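# Stack the N1 well plate onto the N2 plate

## Task

Pick up the 96-well plate sitting in plate nest N1 and set it fully seated on top of the plate already in nest N2, with its A1 well directly above the lower plate's A1 well. The lower plate has to remain lying flat in N2, and the stack must hold by itself with no arm supporting it. At the end, open the gripper and pull the arm away.

## Robot and tools

Setup: two arms, left_arm and right_arm, each ending in a two-finger gripper whose pads open to at most 84 mm. A plate can only be taken across its width, on the body above the base flange. If a pad is pushed down over a flange it may jam there and opening may not release it. Well A1 sits at the cut-off corner of each plate. Looking outward from the arms, N1 is the left nest, which is on the +y side. Either arm may be used, and the idle one can be parked out of the way.

Shared frame: the origin lies on the table top midway between the arms. +x points out across the table, +z points up, and left_arm is on the +y side. The arm names do not refer to sides of any image. On a gripper, the fingers point along its own +z and close along its own y. The reported end_effector_position is the point between the pads when closed, roughly 2 cm short of the fingertips. Closing pushes the tips about 10 mm further along +z.

execute_actions takes {"actions": [...]} holding zero or one item, plus an optional "pictures" boolean (images are sent by default).
- An empty list only reads the state.
- An item with "rows" (1 to 15 rows) and optional "steps" (1 to 15, default 15; each step is 1/30 s) is a motion. Row k is used on step k, and the final row repeats if steps outnumber rows.
- An item with only "steps" (up to 300) is a wait. It ends that many steps after the previous result, so reply time is included. A refused call sends nothing.

Row layout: one list of 14 numbers, each in [-1, 1], covering both arms even if only one moves. The order is left dx, dy, dz, rx, ry, rz, opening, then the same seven for right. dx to rz are offsets, not poses, expressed in that gripper's own axes. They are measured from the gripper's pose in the most recent result that showed it. Before any such result in the scene, and in the second or later call of one reply, they are measured from where the gripper is when the action begins. Every row refers to that same base; rows do not add up. A value of 1.0 equals 0.6 m or 180 degrees, and rx, ry, rz form a single rotation vector. Opening is absolute: +1 is fully open (0.084 m) and -1 is closed. All-zero offsets do not hold the arm still; they pull it back to the base pose. To keep an arm still, send the offset back to its wanted pose in the first call of a reply, zeros in later calls, and always the opening it should keep.

Each step, the commanded pose is clamped to within 70 mm and 16 degrees of the measured pose. Damped inverse kinematics then tracks it, favouring position over orientation. After an action ends, an arm continues only to its last clamped pose, so a distant target can take several actions. Check the reported pose each time.

move takes "target" (one 14-number row with the same meaning and base as above) and optional "speed" in m/s (0.002 to 0.5, default 0.25; turning is capped at twice that value in rad/s).
- Each gripper follows a straight line, and all arms finish together. A path lasts 0.5 to 10 s and stops short if it would run longer. Rotation takes the shorter direction.
- Nothing is avoided, including the other arm. Grippers lag, wander, and may exceed the speed, mostly near full reach.
- The opening is sent when the move starts. The path begins once the robot is at rest, or after 3 s.
- The result adds a "move:" line giving how it ended (done, off_target, moving, held, fault) and each gripper's distance from its target. limits=paced means the sent pose was clamped. limits=held means a check blocked some steps, and the arm may then move very fast. If only one arm is named, the other finished at rest.

wait takes "seconds" (0 to 10) and sends nothing new. zoom_image takes "camera" (cam_head_left, cam_head_right, cam_left_wrist, cam_right_wrist) and "region" [x0, y0, x1, y1] in image pixels, measured from the top-left corner and at most 504 by 504. All cameras give 896x504 images, and calibration (K, distortion, T_world_to_cam) is provided but may be off by a few degrees and millimetres. finished_scene takes "scene", the current scene's number. It cannot be undone and reports whether the goal was met. Replying with no tool call ends the run.

Reading results: the state line lists each gripper's position (m), quaternion (wxyz) and velocities. Printed positions grow less accurate at long reach. grip_measured is the actual finger opening on the command scale. "pose unreachable" means a clearance check changed or blocked that arm's command, and HELD marks the steps where this happened. A "Hand target" line shows where each gripper is being driven. Joint torque readings include offsets and noise.

The simulation keeps running while the operator thinks and writes, and fingers still in motion keep moving.

Gripping: command an opening clearly below grip_measured to hold. A lower value squeezes harder, up to about 24 N per pad on parts up to about 6 cm wide. Fast closes can hit harder. Pressing into something firm builds force up to a cap for as long as the arm falls short of its target. Zero offsets do not relieve this; moving away does.

Hazards: a joint reaching its load limit (waist and shoulder 44, elbow and rolls 26.4, wrist 17.6 N m, carried weight included) causes a TORQUE FAULT. The arm backs off, freezes for 10 s, and drops the rest of the call. Holding a load warms the motors: MOTOR HOT appears at 65 °C, and at 80 °C the brakes lock (OVER-TEMPERATURE FAULT). Objects may occasionally be tugged or pushed by outside disturbances. Avoid dropping the plate, hard impacts, heavy pushing, arm-to-arm contact, and anything leaving the table.

Each tool is called after "Request:" by a JSON object that holds its "method" and its "body".

## Session

Request:
{"method": "execute_actions", "body": {"actions": []}}

Scene clock: 0.00 s of 8400.00 s.
left_arm: end_effector_position=(+0.3609, +0.4010, +0.2476) grip_measured=+1.00 end_effector_quat_wxyz=(-0.001, +1.000, +0.012, -0.004) end_effector_velocity=(-0.001, +0.000, -0.001) end_effector_angular_velocity=(-0.000, +0.002, -0.000) | right_arm: end_effector_position=(+0.3383, -0.4834, +0.2075) grip_measured=+1.00 end_effector_quat_wxyz=(+0.634, +0.615, +0.278, +0.378) end_effector_velocity=(-0.000, +0.001, -0.001) end_effector_angular_velocity=(+0.001, +0.002, +0.001)
Joint positions: left_arm=[ 0.002 -0.246  0.001  0.918  0.003  1.172 -0.003  0.084] | right_arm=[-0.997 -0.15   0.488  0.169 -2.878  1.351  1.673  0.084]
Joint velocities: left_arm=[ 0.     0.     0.001 -0.001 -0.     0.001  0.001  0.   ] | right_arm=[ 0.001  0.     0.    -0.001 -0.    -0.     0.     0.   ]
Joint torques (N m, as the arm reports them, + toward a larger angle): no reading
Hand target (left_arm): +0.361, +0.401, +0.248; -0.001, +1.000, +0.012, -0.004
Hand target (right_arm): +0.338, -0.483, +0.208; +0.634, +0.615, +0.278, +0.378

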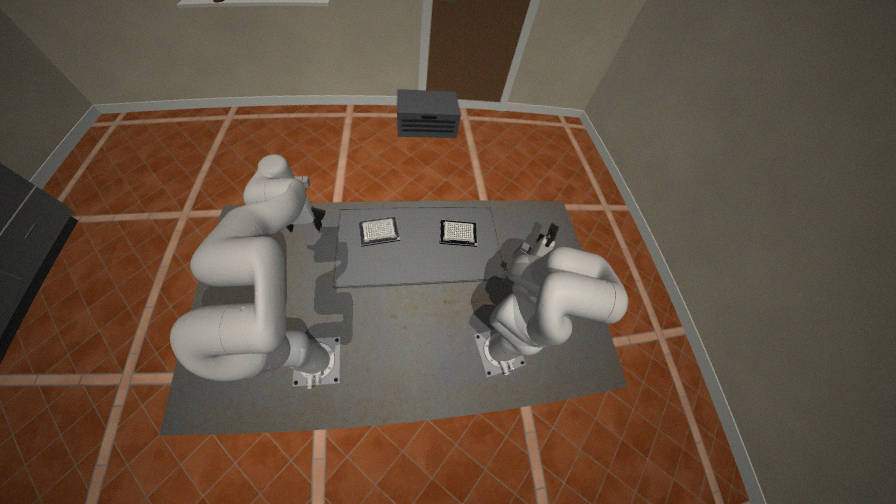

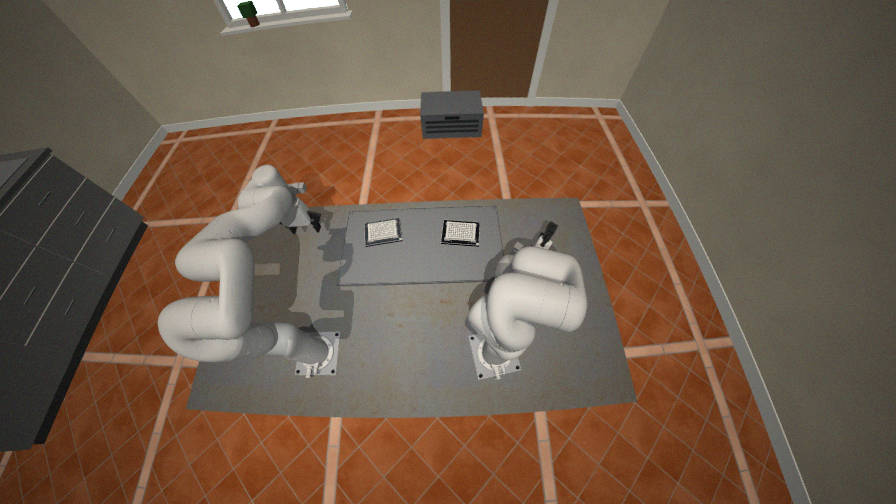

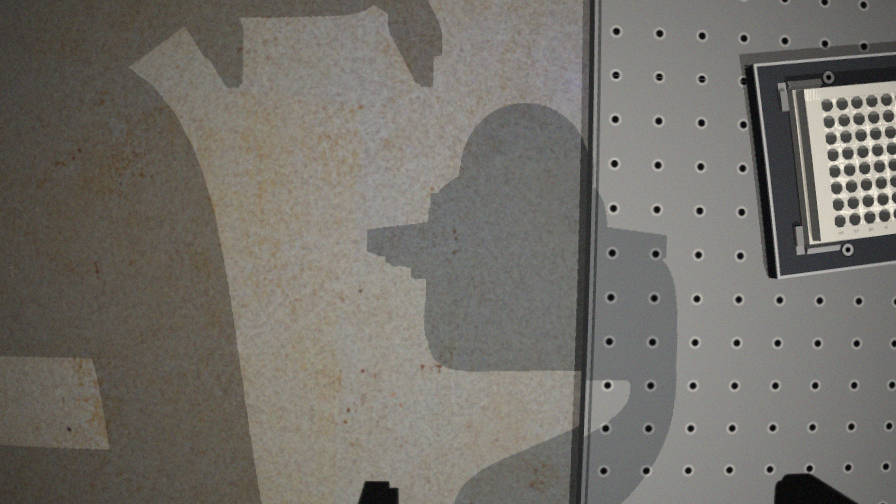

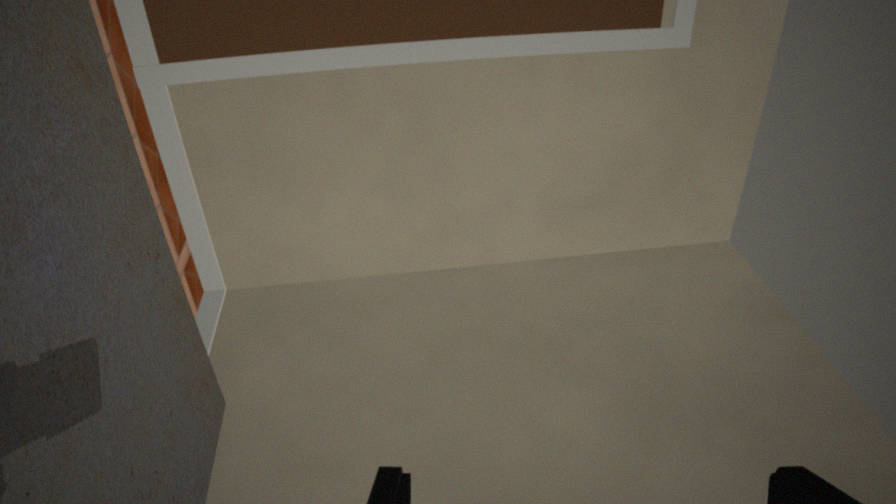

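Request:
{"method": "zoom_image", "body": {"camera": "cam_head_right", "region": [340, 200, 500, 290]}}

Region (340, 200, 500, 290) of cam_head_right's 896x504 image, scaled by 3.150, with more detail than that image has; it fills the top 284 rows of this view, and the rest is white.

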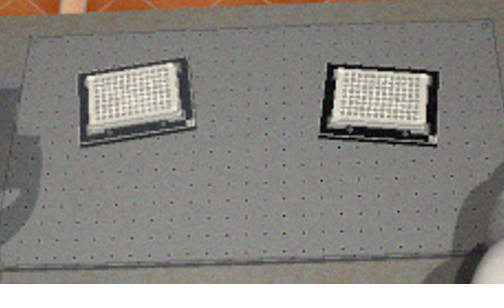

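Request:
{"method": "move", "body": {"target": [0.07,0.43,0,0,0,0,1,0,0,0,0,0,0,1]}}

Scene clock: 8.23 s of 8400.00 s.
left_arm: end_effector_position=(+0.4089, +0.1445, +0.2473) grip_measured=+1.00 end_effector_quat_wxyz=(-0.002, +1.000, +0.012, -0.003) end_effector_velocity=(+0.001, -0.003, +0.000) end_effector_angular_velocity=(+0.003, +0.003, -0.003) | right_arm: end_effector_position=(+0.3383, -0.4834, +0.2075) grip_measured=+1.00 end_effector_quat_wxyz=(+0.634, +0.615, +0.278, +0.378) end_effector_velocity=(-0.000, -0.001, +0.000) end_effector_angular_velocity=(-0.001, -0.000, -0.001)
Joint positions: left_arm=[-0.244  0.131 -0.299  1.326  0.042  1.208 -0.56   0.084] | right_arm=[-0.997 -0.15   0.488  0.169 -2.878  1.351  1.673  0.084]
Joint velocities: left_arm=[-0.004  0.01  -0.003  0.013  0.005  0.007 -0.005  0.   ] | right_arm=[-0.001 -0.     0.    -0.     0.     0.001 -0.     0.   ]
Joint torques (N m, as the arm reports them, + toward a larger angle): left_arm=[  0.95 -18.4   -1.06  13.47  -0.35  -2.63  -0.17] | right_arm=[-0.4  -8.8  -0.21 13.24  0.1   2.86 -0.44]
Hand target (left_arm): +0.409, +0.144, +0.247; -0.002, +1.000, +0.012, -0.003
Hand target (right_arm): +0.338, -0.483, +0.208; +0.634, +0.615, +0.278, +0.378
Off the commanded pose (left_arm): 0.001 m, 0 deg.
Off the commanded pose (right_arm): 0.000 m, 0 deg.
After step 90, 3.47 s passed at rest.
move: done
camera_calibration (this result's frames):
cam_left_wrist: T_world_to_cam=[[0.0274433, -0.999623, -0.0011944, 0.164179], [-0.999256, -0.0274656, 0.0270665, 0.472911], [-0.0270891, 0.000450715, -0.999633, 0.387511], [0, 0, 0, 1]] pos_world=[0.478551, 0.176931, 0.374765]
cam_right_wrist: T_world_to_cam=[[-0.120405, -0.0511431, 0.991407, -0.149111], [-0.574536, -0.810835, -0.111604, -0.109198], [0.809575, -0.583037, 0.0682447, -0.437919], [0, 0, 0, 1]] pos_world=[0.273836, -0.35149, 0.165528]

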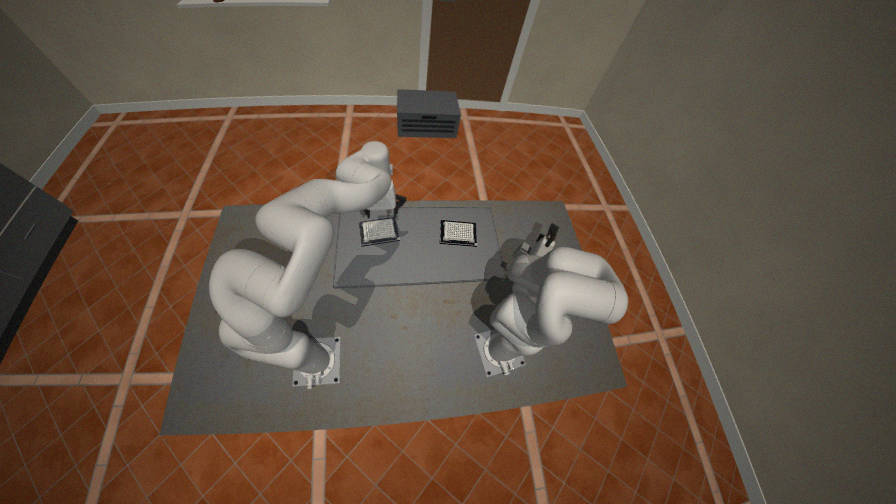

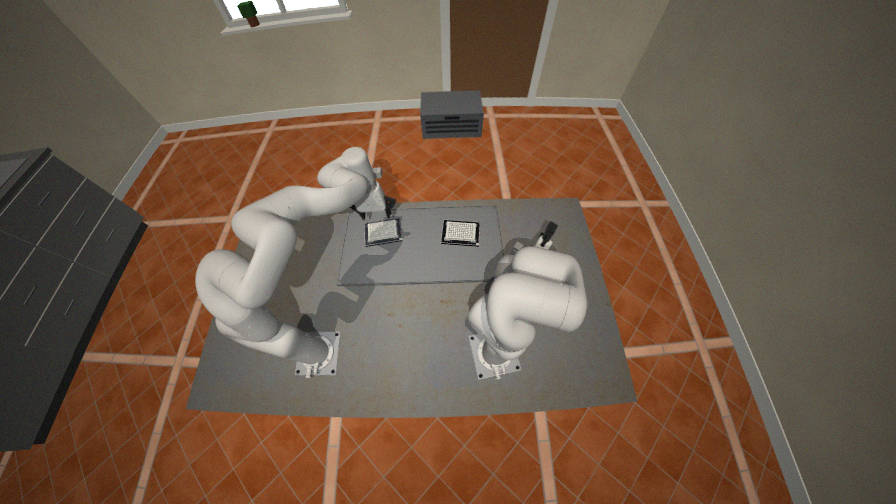

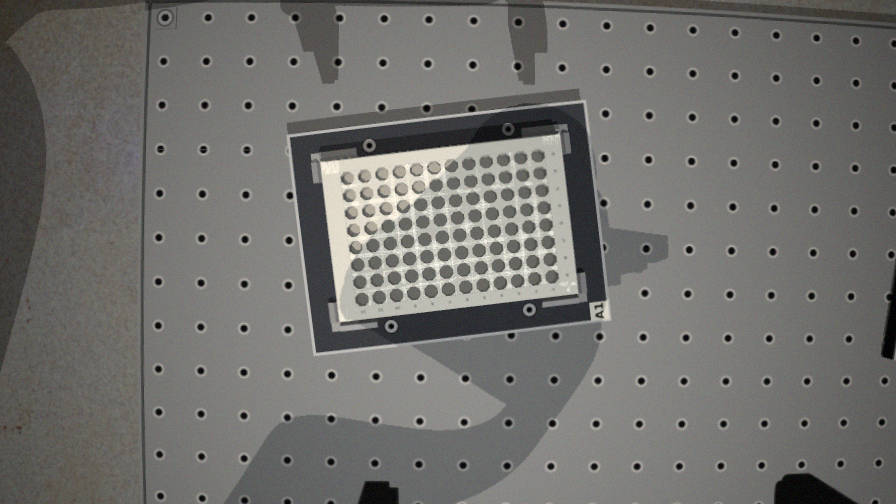

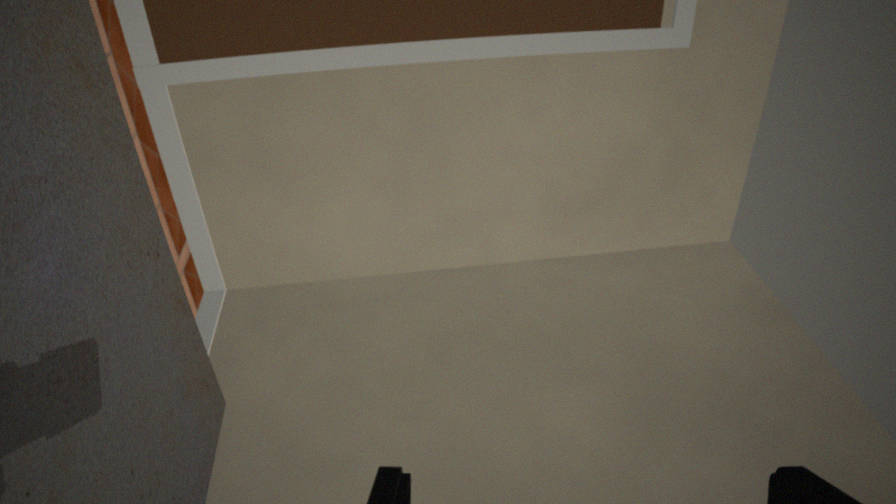

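Request:
{"method": "move", "body": {"target": [0.05,0.39,0,0,0,0.5,1,0,0,0,0,0,0,1], "speed": 0.35}}

Scene clock: 17.67 s of 8400.00 s.
left_arm: end_effector_position=(+0.4438, -0.0883, +0.2464) grip_measured=+1.00 end_effector_quat_wxyz=(-0.000, +0.716, -0.698, +0.002) end_effector_velocity=(+0.001, -0.001, +0.001) end_effector_angular_velocity=(+0.021, +0.020, -0.005) | right_arm: end_effector_position=(+0.3383, -0.4834, +0.2075) grip_measured=+1.00 end_effector_quat_wxyz=(+0.634, +0.615, +0.278, +0.378) end_effector_velocity=(+0.000, -0.000, +0.000) end_effector_angular_velocity=(-0.000, -0.000, +0.001)
Joint positions: left_arm=[-0.657  0.954 -0.469  2.556  0.38   1.648  0.654  0.084] | right_arm=[-0.997 -0.15   0.488  0.169 -2.878  1.351  1.673  0.084]
Joint velocities: left_arm=[-0.09   0.144  0.034  0.293  0.016  0.155  0.044  0.   ] | right_arm=[ 0.     0.    -0.     0.001 -0.001 -0.     0.     0.   ]
Joint torques (N m, as the arm reports them, + toward a larger angle): left_arm=[  1.01 -29.77  -4.    11.8   -0.51  -2.73  -0.21] | right_arm=[-0.6  -9.12  0.   13.   -0.16  2.89 -0.32]
Hand target (left_arm): +0.444, -0.088, +0.246; -0.001, +0.716, -0.698, -0.000
Hand target (right_arm): +0.338, -0.483, +0.208; +0.634, +0.615, +0.278, +0.378
Off the commanded pose (left_arm): 0.001 m, 1 deg.
Off the commanded pose (right_arm): 0.000 m, 0 deg.
After step 90, 3.37 s passed at rest.
move: done
camera_calibration (this result's frames):
cam_left_wrist: T_world_to_cam=[[-0.999564, -0.0295258, -0.000278866, 0.471792], [-0.0295256, 0.999372, 0.0195935, 0.163493], [-0.000299822, 0.0195932, -0.999808, 0.37752], [0, 0, 0, 1]] pos_world=[0.476527, -0.156857, 0.374376]
cam_right_wrist: T_world_to_cam=[[-0.120404, -0.0511431, 0.991407, -0.149111], [-0.574536, -0.810835, -0.111604, -0.109198], [0.809575, -0.583037, 0.0682446, -0.437919], [0, 0, 0, 1]] pos_world=[0.273836, -0.35149, 0.165528]

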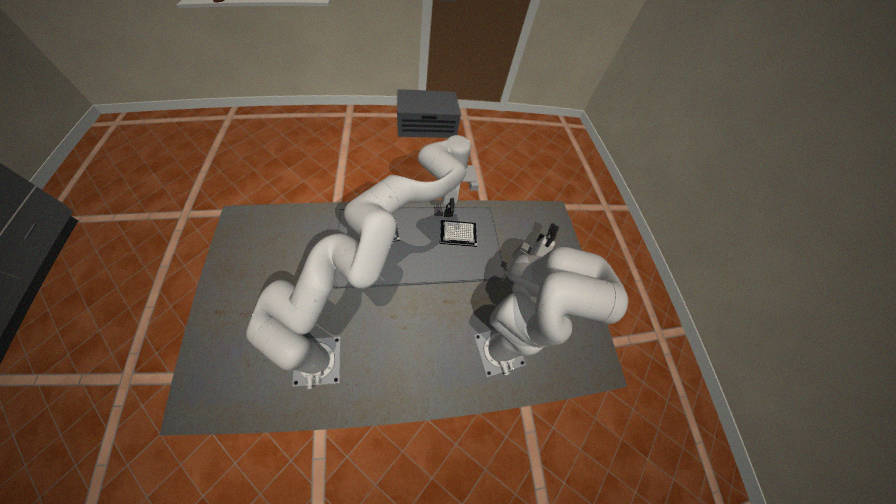

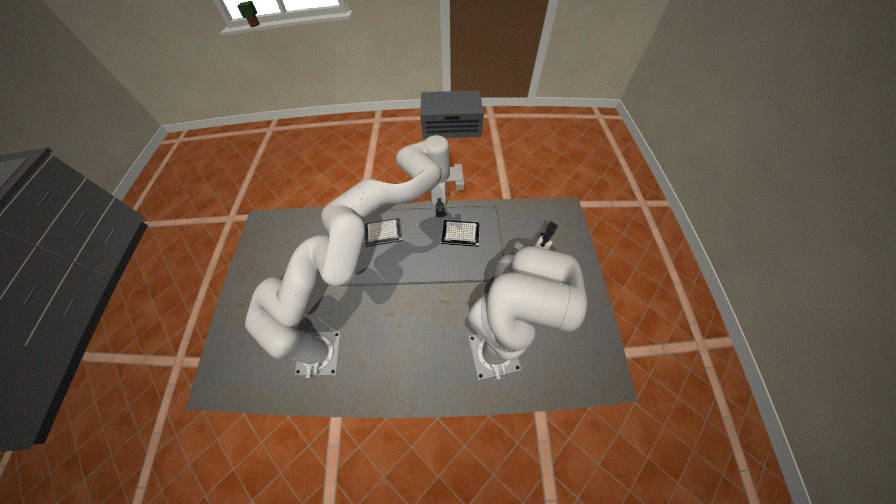

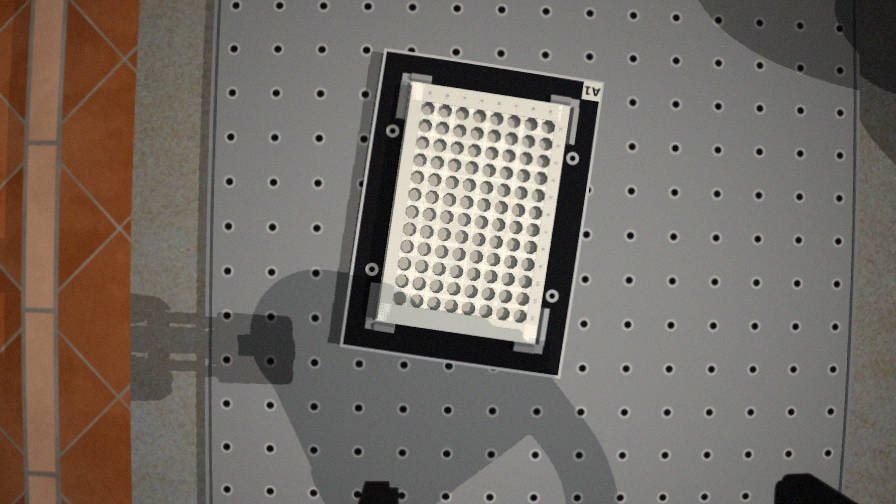

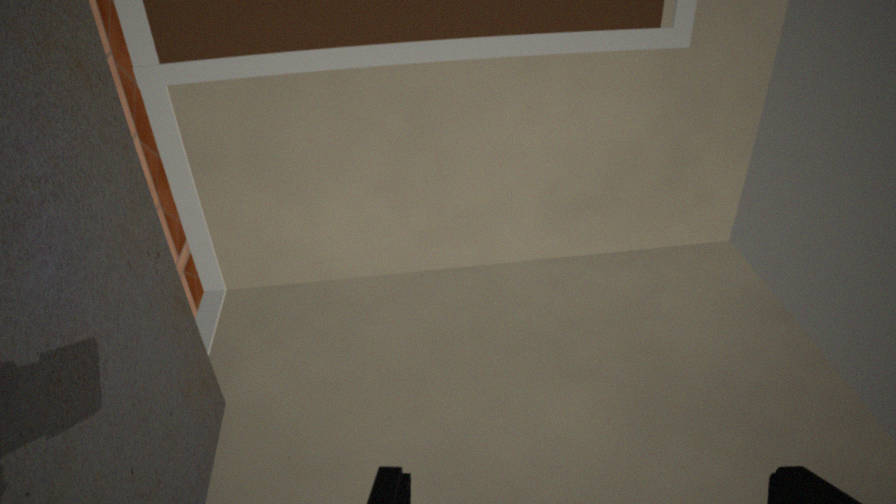

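Request:
{"method": "move", "body": {"target": [-0.4367,-0.0712,0.26,0,0,-0.0367,1,0.015,0.13,0.012,0.521,0.132,-0.174,1], "speed": 0.3}}

Scene clock: 27.70 s of 8400.00 s.
left_arm: end_effector_position=(+0.4804, +0.1732, +0.0891) grip_measured=+1.00 end_effector_quat_wxyz=(+0.001, +0.754, -0.656, +0.001) end_effector_velocity=(+0.000, +0.001, -0.000) end_effector_angular_velocity=(+0.001, +0.000, +0.002) | right_arm: end_effector_position=(+0.3386, -0.4823, +0.2863) grip_measured=+1.00 end_effector_quat_wxyz=(+0.002, +0.706, +0.708, -0.000) end_effector_velocity=(+0.000, -0.001, -0.000) end_effector_angular_velocity=(+0.007, +0.013, +0.001)
Joint positions: left_arm=[-0.017  0.502 -0.454  1.319  0.274  0.877  0.853  0.084] | right_arm=[-0.419  0.439 -0.366  1.838 -2.989 -1.423  0.951  0.084]
Joint velocities: left_arm=[ 0.002  0.     0.001 -0.     0.     0.     0.001 -0.   ] | right_arm=[-0.007  0.019  0.001  0.024  0.004 -0.02  -0.004  0.   ]
Joint torques (N m, as the arm reports them, + toward a larger angle): left_arm=[  0.97 -22.33  -4.65  12.23  -0.45  -2.6   -0.1 ] | right_arm=[ -0.21 -24.94  -2.03  16.94  -0.04  -1.47  -0.24]
Hand target (left_arm): +0.480, +0.173, +0.089; +0.001, +0.754, -0.656, +0.001
Hand target (right_arm): +0.339, -0.482, +0.286; +0.001, +0.706, +0.708, -0.001
Off the commanded pose (left_arm): 0.002 m, 0 deg.
Off the commanded pose (right_arm): 0.001 m, 0 deg.
After step 90, 3.30 s passed at rest.
move: done; limits=paced
camera_calibration (this result's frames):
cam_left_wrist: T_world_to_cam=[[-0.989889, -0.141822, 0.00248967, 0.530592], [-0.141757, 0.989743, 0.0176877, -0.0379187], [-0.00497264, 0.017156, -0.99984, 0.217784], [0, 0, 0, 1]] pos_world=[0.520935, 0.109043, 0.217099]
cam_right_wrist: T_world_to_cam=[[0.999835, 0.00284971, -0.0179402, -0.291452], [0.00322914, -0.999771, 0.0211567, -0.424194], [-0.0178758, -0.0212111, -0.999615, 0.413943], [0, 0, 0, 1]] pos_world=[0.300174, -0.414486, 0.417529]

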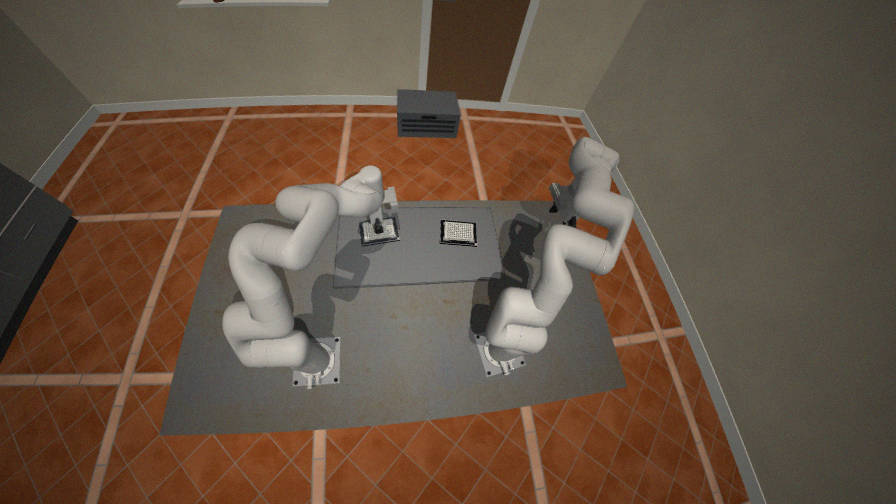

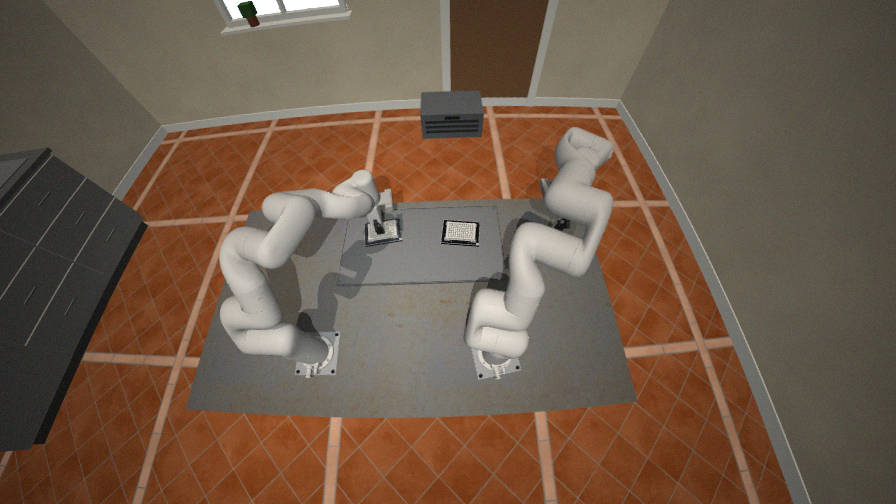

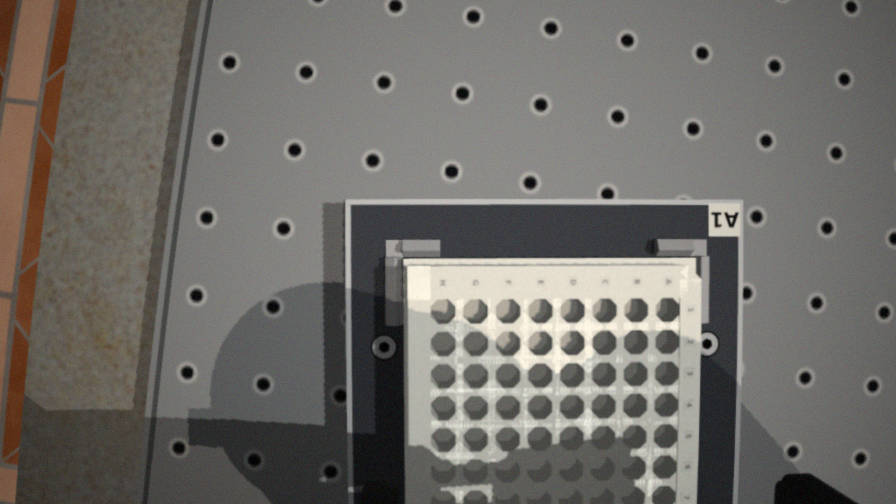

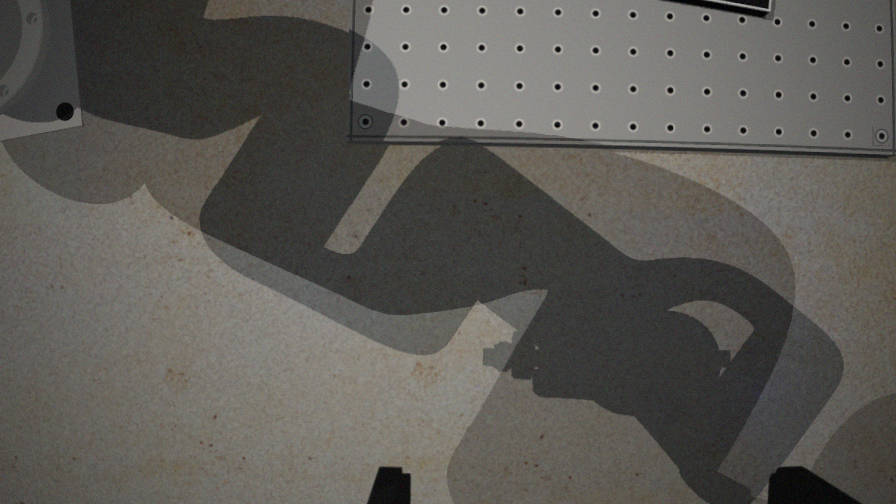

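Request:
{"method": "move", "body": {"target": [0,0,0.07,0,0,0,1,0,0,0,0,0,0,1], "speed": 0.08}}

Request:
{"method": "zoom_image", "body": {"camera": "cam_left_wrist", "region": [340, 250, 840, 504]}}

Scene clock: 34.73 s of 8400.00 s.
left_arm: end_effector_position=(+0.4805, +0.1728, +0.0476) grip_measured=+1.00 end_effector_quat_wxyz=(+0.001, +0.754, -0.657, +0.002) end_effector_velocity=(-0.001, -0.000, -0.003) end_effector_angular_velocity=(+0.001, +0.002, -0.000) | right_arm: end_effector_position=(+0.3386, -0.4823, +0.2863) grip_measured=+1.00 end_effector_quat_wxyz=(+0.002, +0.706, +0.708, -0.000) end_effector_velocity=(+0.000, -0.000, +0.000) end_effector_angular_velocity=(+0.001, -0.002, -0.001)
Joint positions: left_arm=[-0.036  0.576 -0.426  1.301  0.318  0.79   0.825  0.084] | right_arm=[-0.419  0.439 -0.366  1.838 -2.989 -1.423  0.951  0.084]
Joint velocities: left_arm=[-0.002  0.006  0.002 -0.001  0.003 -0.005 -0.003  0.   ] | right_arm=[-0.001 -0.     0.     0.     0.001  0.001  0.001 -0.   ]
Joint torques (N m, as the arm reports them, + toward a larger angle): left_arm=[  0.76 -22.88  -5.13  11.66  -0.49  -2.69  -0.11] | right_arm=[ -0.2  -24.15  -1.85  16.72  -0.04  -1.51  -0.36]
Hand target (left_arm): +0.480, +0.173, +0.047; +0.001, +0.754, -0.657, +0.001
Hand target (right_arm): +0.339, -0.482, +0.286; +0.002, +0.706, +0.708, -0.000
Off the commanded pose (left_arm): 0.001 m, 0 deg.
Off the commanded pose (right_arm): 0.000 m, 0 deg.
After step 90, 3.03 s passed at rest.
move: done
camera_calibration (this result's frames):
cam_left_wrist: T_world_to_cam=[[-0.989931, -0.141538, 0.00209459, 0.530739], [-0.141481, 0.989787, 0.0174343, -0.0369113], [-0.00454082, 0.0169624, -0.999846, 0.176101], [0, 0, 0, 1]] pos_world=[0.520972, 0.108667, 0.175605]
cam_right_wrist: T_world_to_cam=[[0.999835, 0.00284942, -0.0179558, -0.291448], [0.00322903, -0.999771, 0.0211483, -0.424192], [-0.0178914, -0.0212028, -0.999615, 0.41395], [0, 0, 0, 1]] pos_world=[0.300176, -0.414488, 0.417528]

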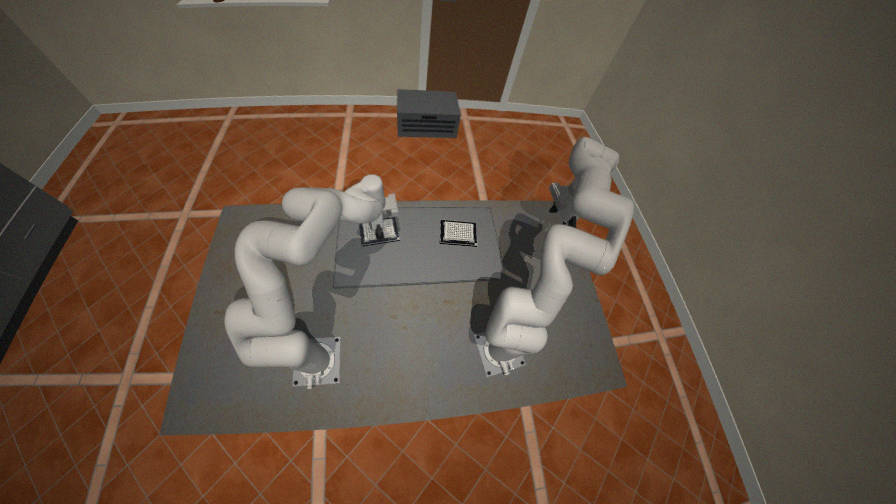

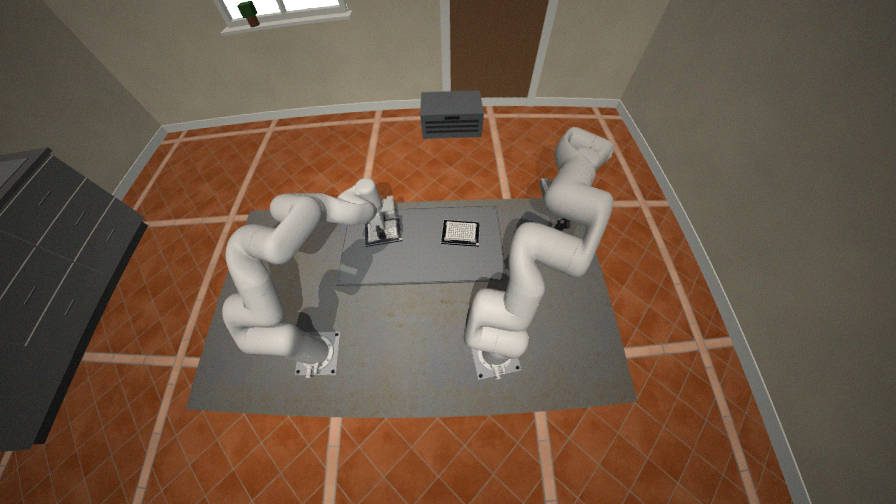

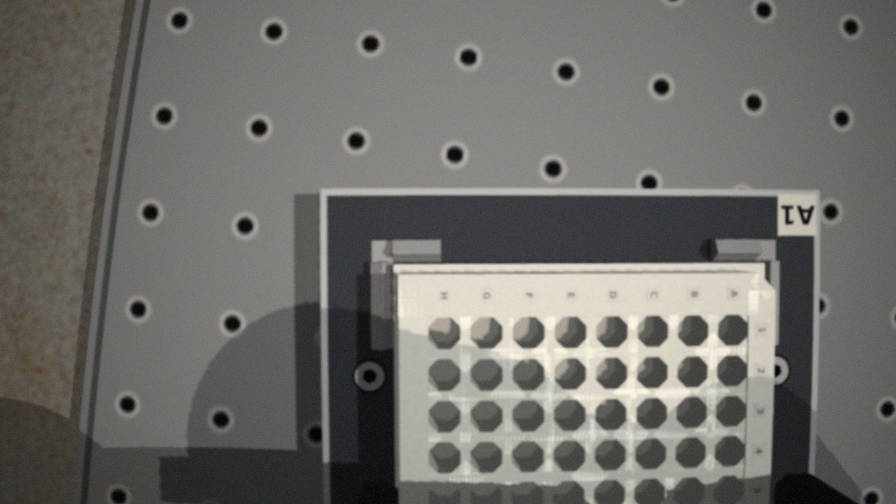

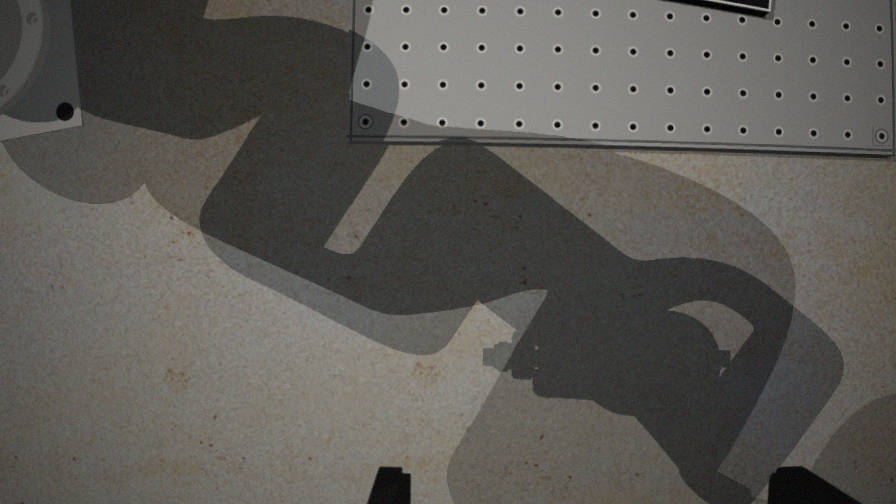

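Region (340, 250, 840, 504) of cam_left_wrist's 896x504 image, scaled by 1.008, with more detail than that image has; it fills the top 256 rows of this view, and the rest is white.

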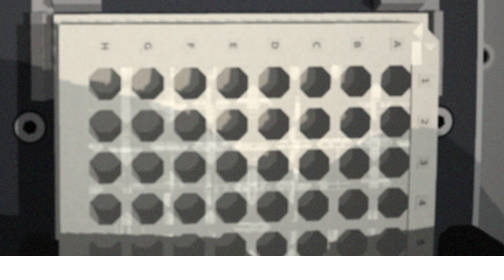

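Request:
{"method": "zoom_image", "body": {"camera": "cam_left_wrist", "region": [360, 444, 440, 504]}}

Request:
{"method": "zoom_image", "body": {"camera": "cam_left_wrist", "region": [740, 444, 820, 504]}}

Region (360, 444, 440, 504) of cam_left_wrist's 896x504 image, scaled by 6.300, with more detail than that image has; it fills the top 378 rows of this view, and the rest is white.

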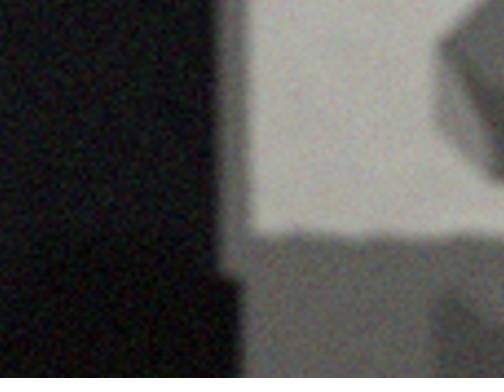

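Region (740, 444, 820, 504) of cam_left_wrist's 896x504 image, scaled by 6.300, with more detail than that image has; it fills the top 378 rows of this view, and the rest is white.

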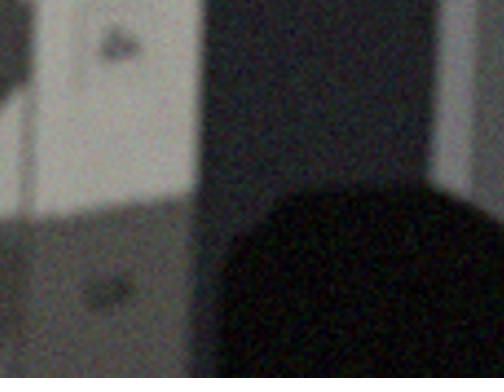

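Request:
{"method": "move", "body": {"target": [0,-0.0006,0.015,0,0,0,1,0,0,0,0,0,0,1], "speed": 0.01}}

Scene clock: 40.97 s of 8400.00 s.
left_arm: end_effector_position=(+0.4813, +0.1726, +0.0397) grip_measured=+1.00 end_effector_quat_wxyz=(+0.001, +0.754, -0.657, +0.002) end_effector_velocity=(+0.000, -0.001, -0.001) end_effector_angular_velocity=(+0.000, -0.001, -0.001) | right_arm: end_effector_position=(+0.3386, -0.4823, +0.2863) grip_measured=+1.00 end_effector_quat_wxyz=(+0.002, +0.706, +0.708, -0.000) end_effector_velocity=(+0.000, +0.001, -0.000) end_effector_angular_velocity=(+0.002, +0.001, +0.001)
Joint positions: left_arm=[-0.041  0.592 -0.419  1.301  0.327  0.773  0.819  0.084] | right_arm=[-0.419  0.439 -0.366  1.838 -2.989 -1.423  0.951  0.084]
Joint velocities: left_arm=[-0.001  0.002 -0.     0.     0.003 -0.003 -0.002  0.   ] | right_arm=[ 0.002  0.    -0.001 -0.001  0.001 -0.002  0.     0.   ]
Joint torques (N m, as the arm reports them, + toward a larger angle): left_arm=[  0.53 -21.14  -4.73  10.87  -0.39  -3.    -0.14] | right_arm=[ -0.34 -24.35  -1.99  16.93  -0.19  -1.52  -0.29]
Hand target (left_arm): +0.481, +0.173, +0.039; +0.001, +0.754, -0.657, +0.002
Hand target (right_arm): +0.339, -0.482, +0.286; +0.002, +0.706, +0.708, -0.000
Off the commanded pose (left_arm): 0.001 m, 0 deg.
Off the commanded pose (right_arm): 0.000 m, 0 deg.
After step 90, 2.17 s passed at rest.
move: done
camera_calibration (this result's frames):
cam_left_wrist: T_world_to_cam=[[-0.98995, -0.141419, 0.000762934, 0.531514], [-0.141386, 0.989809, 0.0169533, -0.0364856], [-0.00315267, 0.016675, -0.999856, 0.167626], [0, 0, 0, 1]] pos_world=[0.521542, 0.108485, 0.167815]
cam_right_wrist: T_world_to_cam=[[0.999835, 0.00284938, -0.0179553, -0.291449], [0.00322899, -0.999771, 0.0211485, -0.424192], [-0.0178909, -0.021203, -0.999615, 0.413949], [0, 0, 0, 1]] pos_world=[0.300176, -0.414488, 0.417528]

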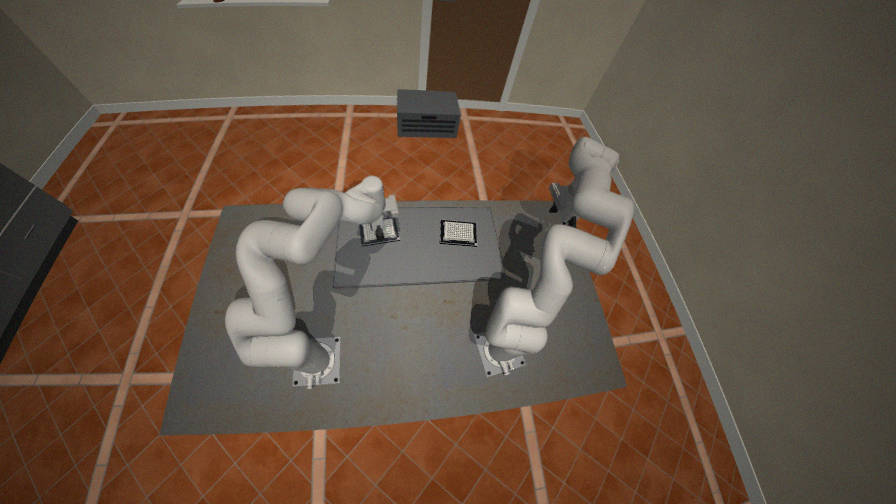

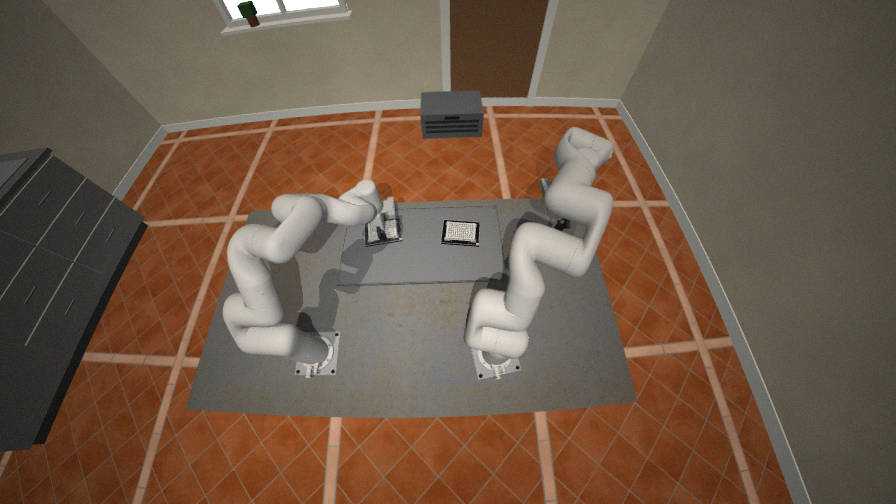

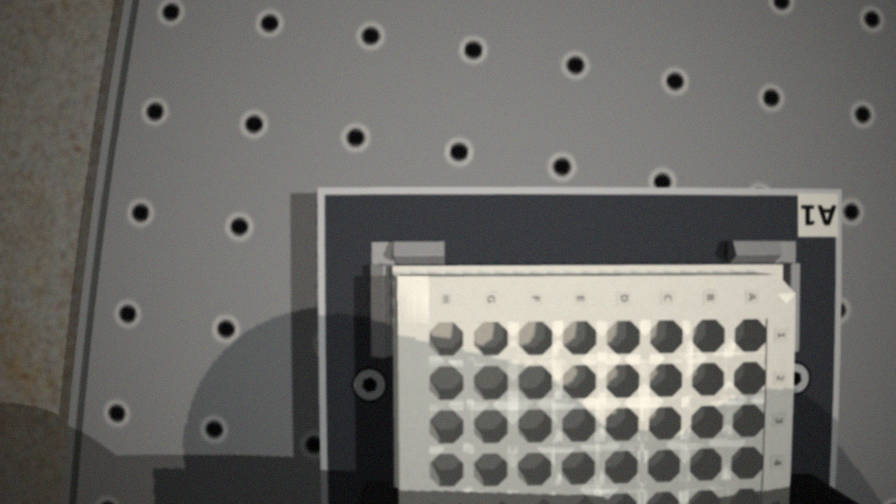

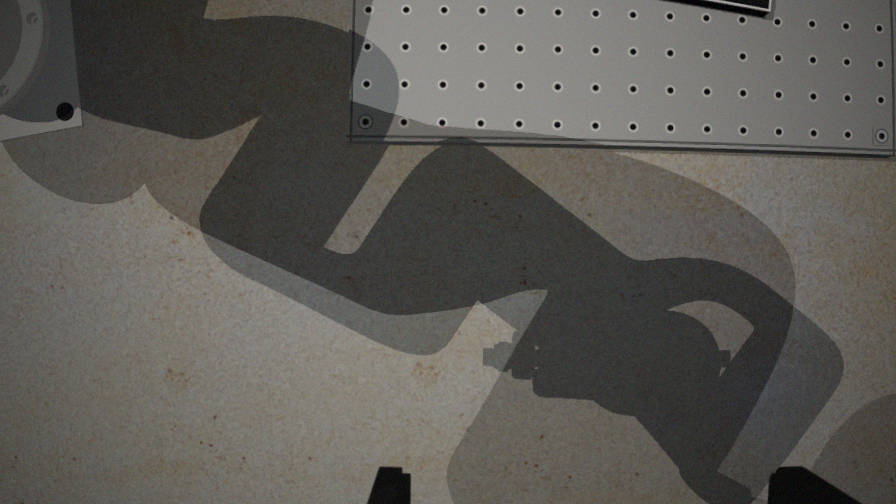

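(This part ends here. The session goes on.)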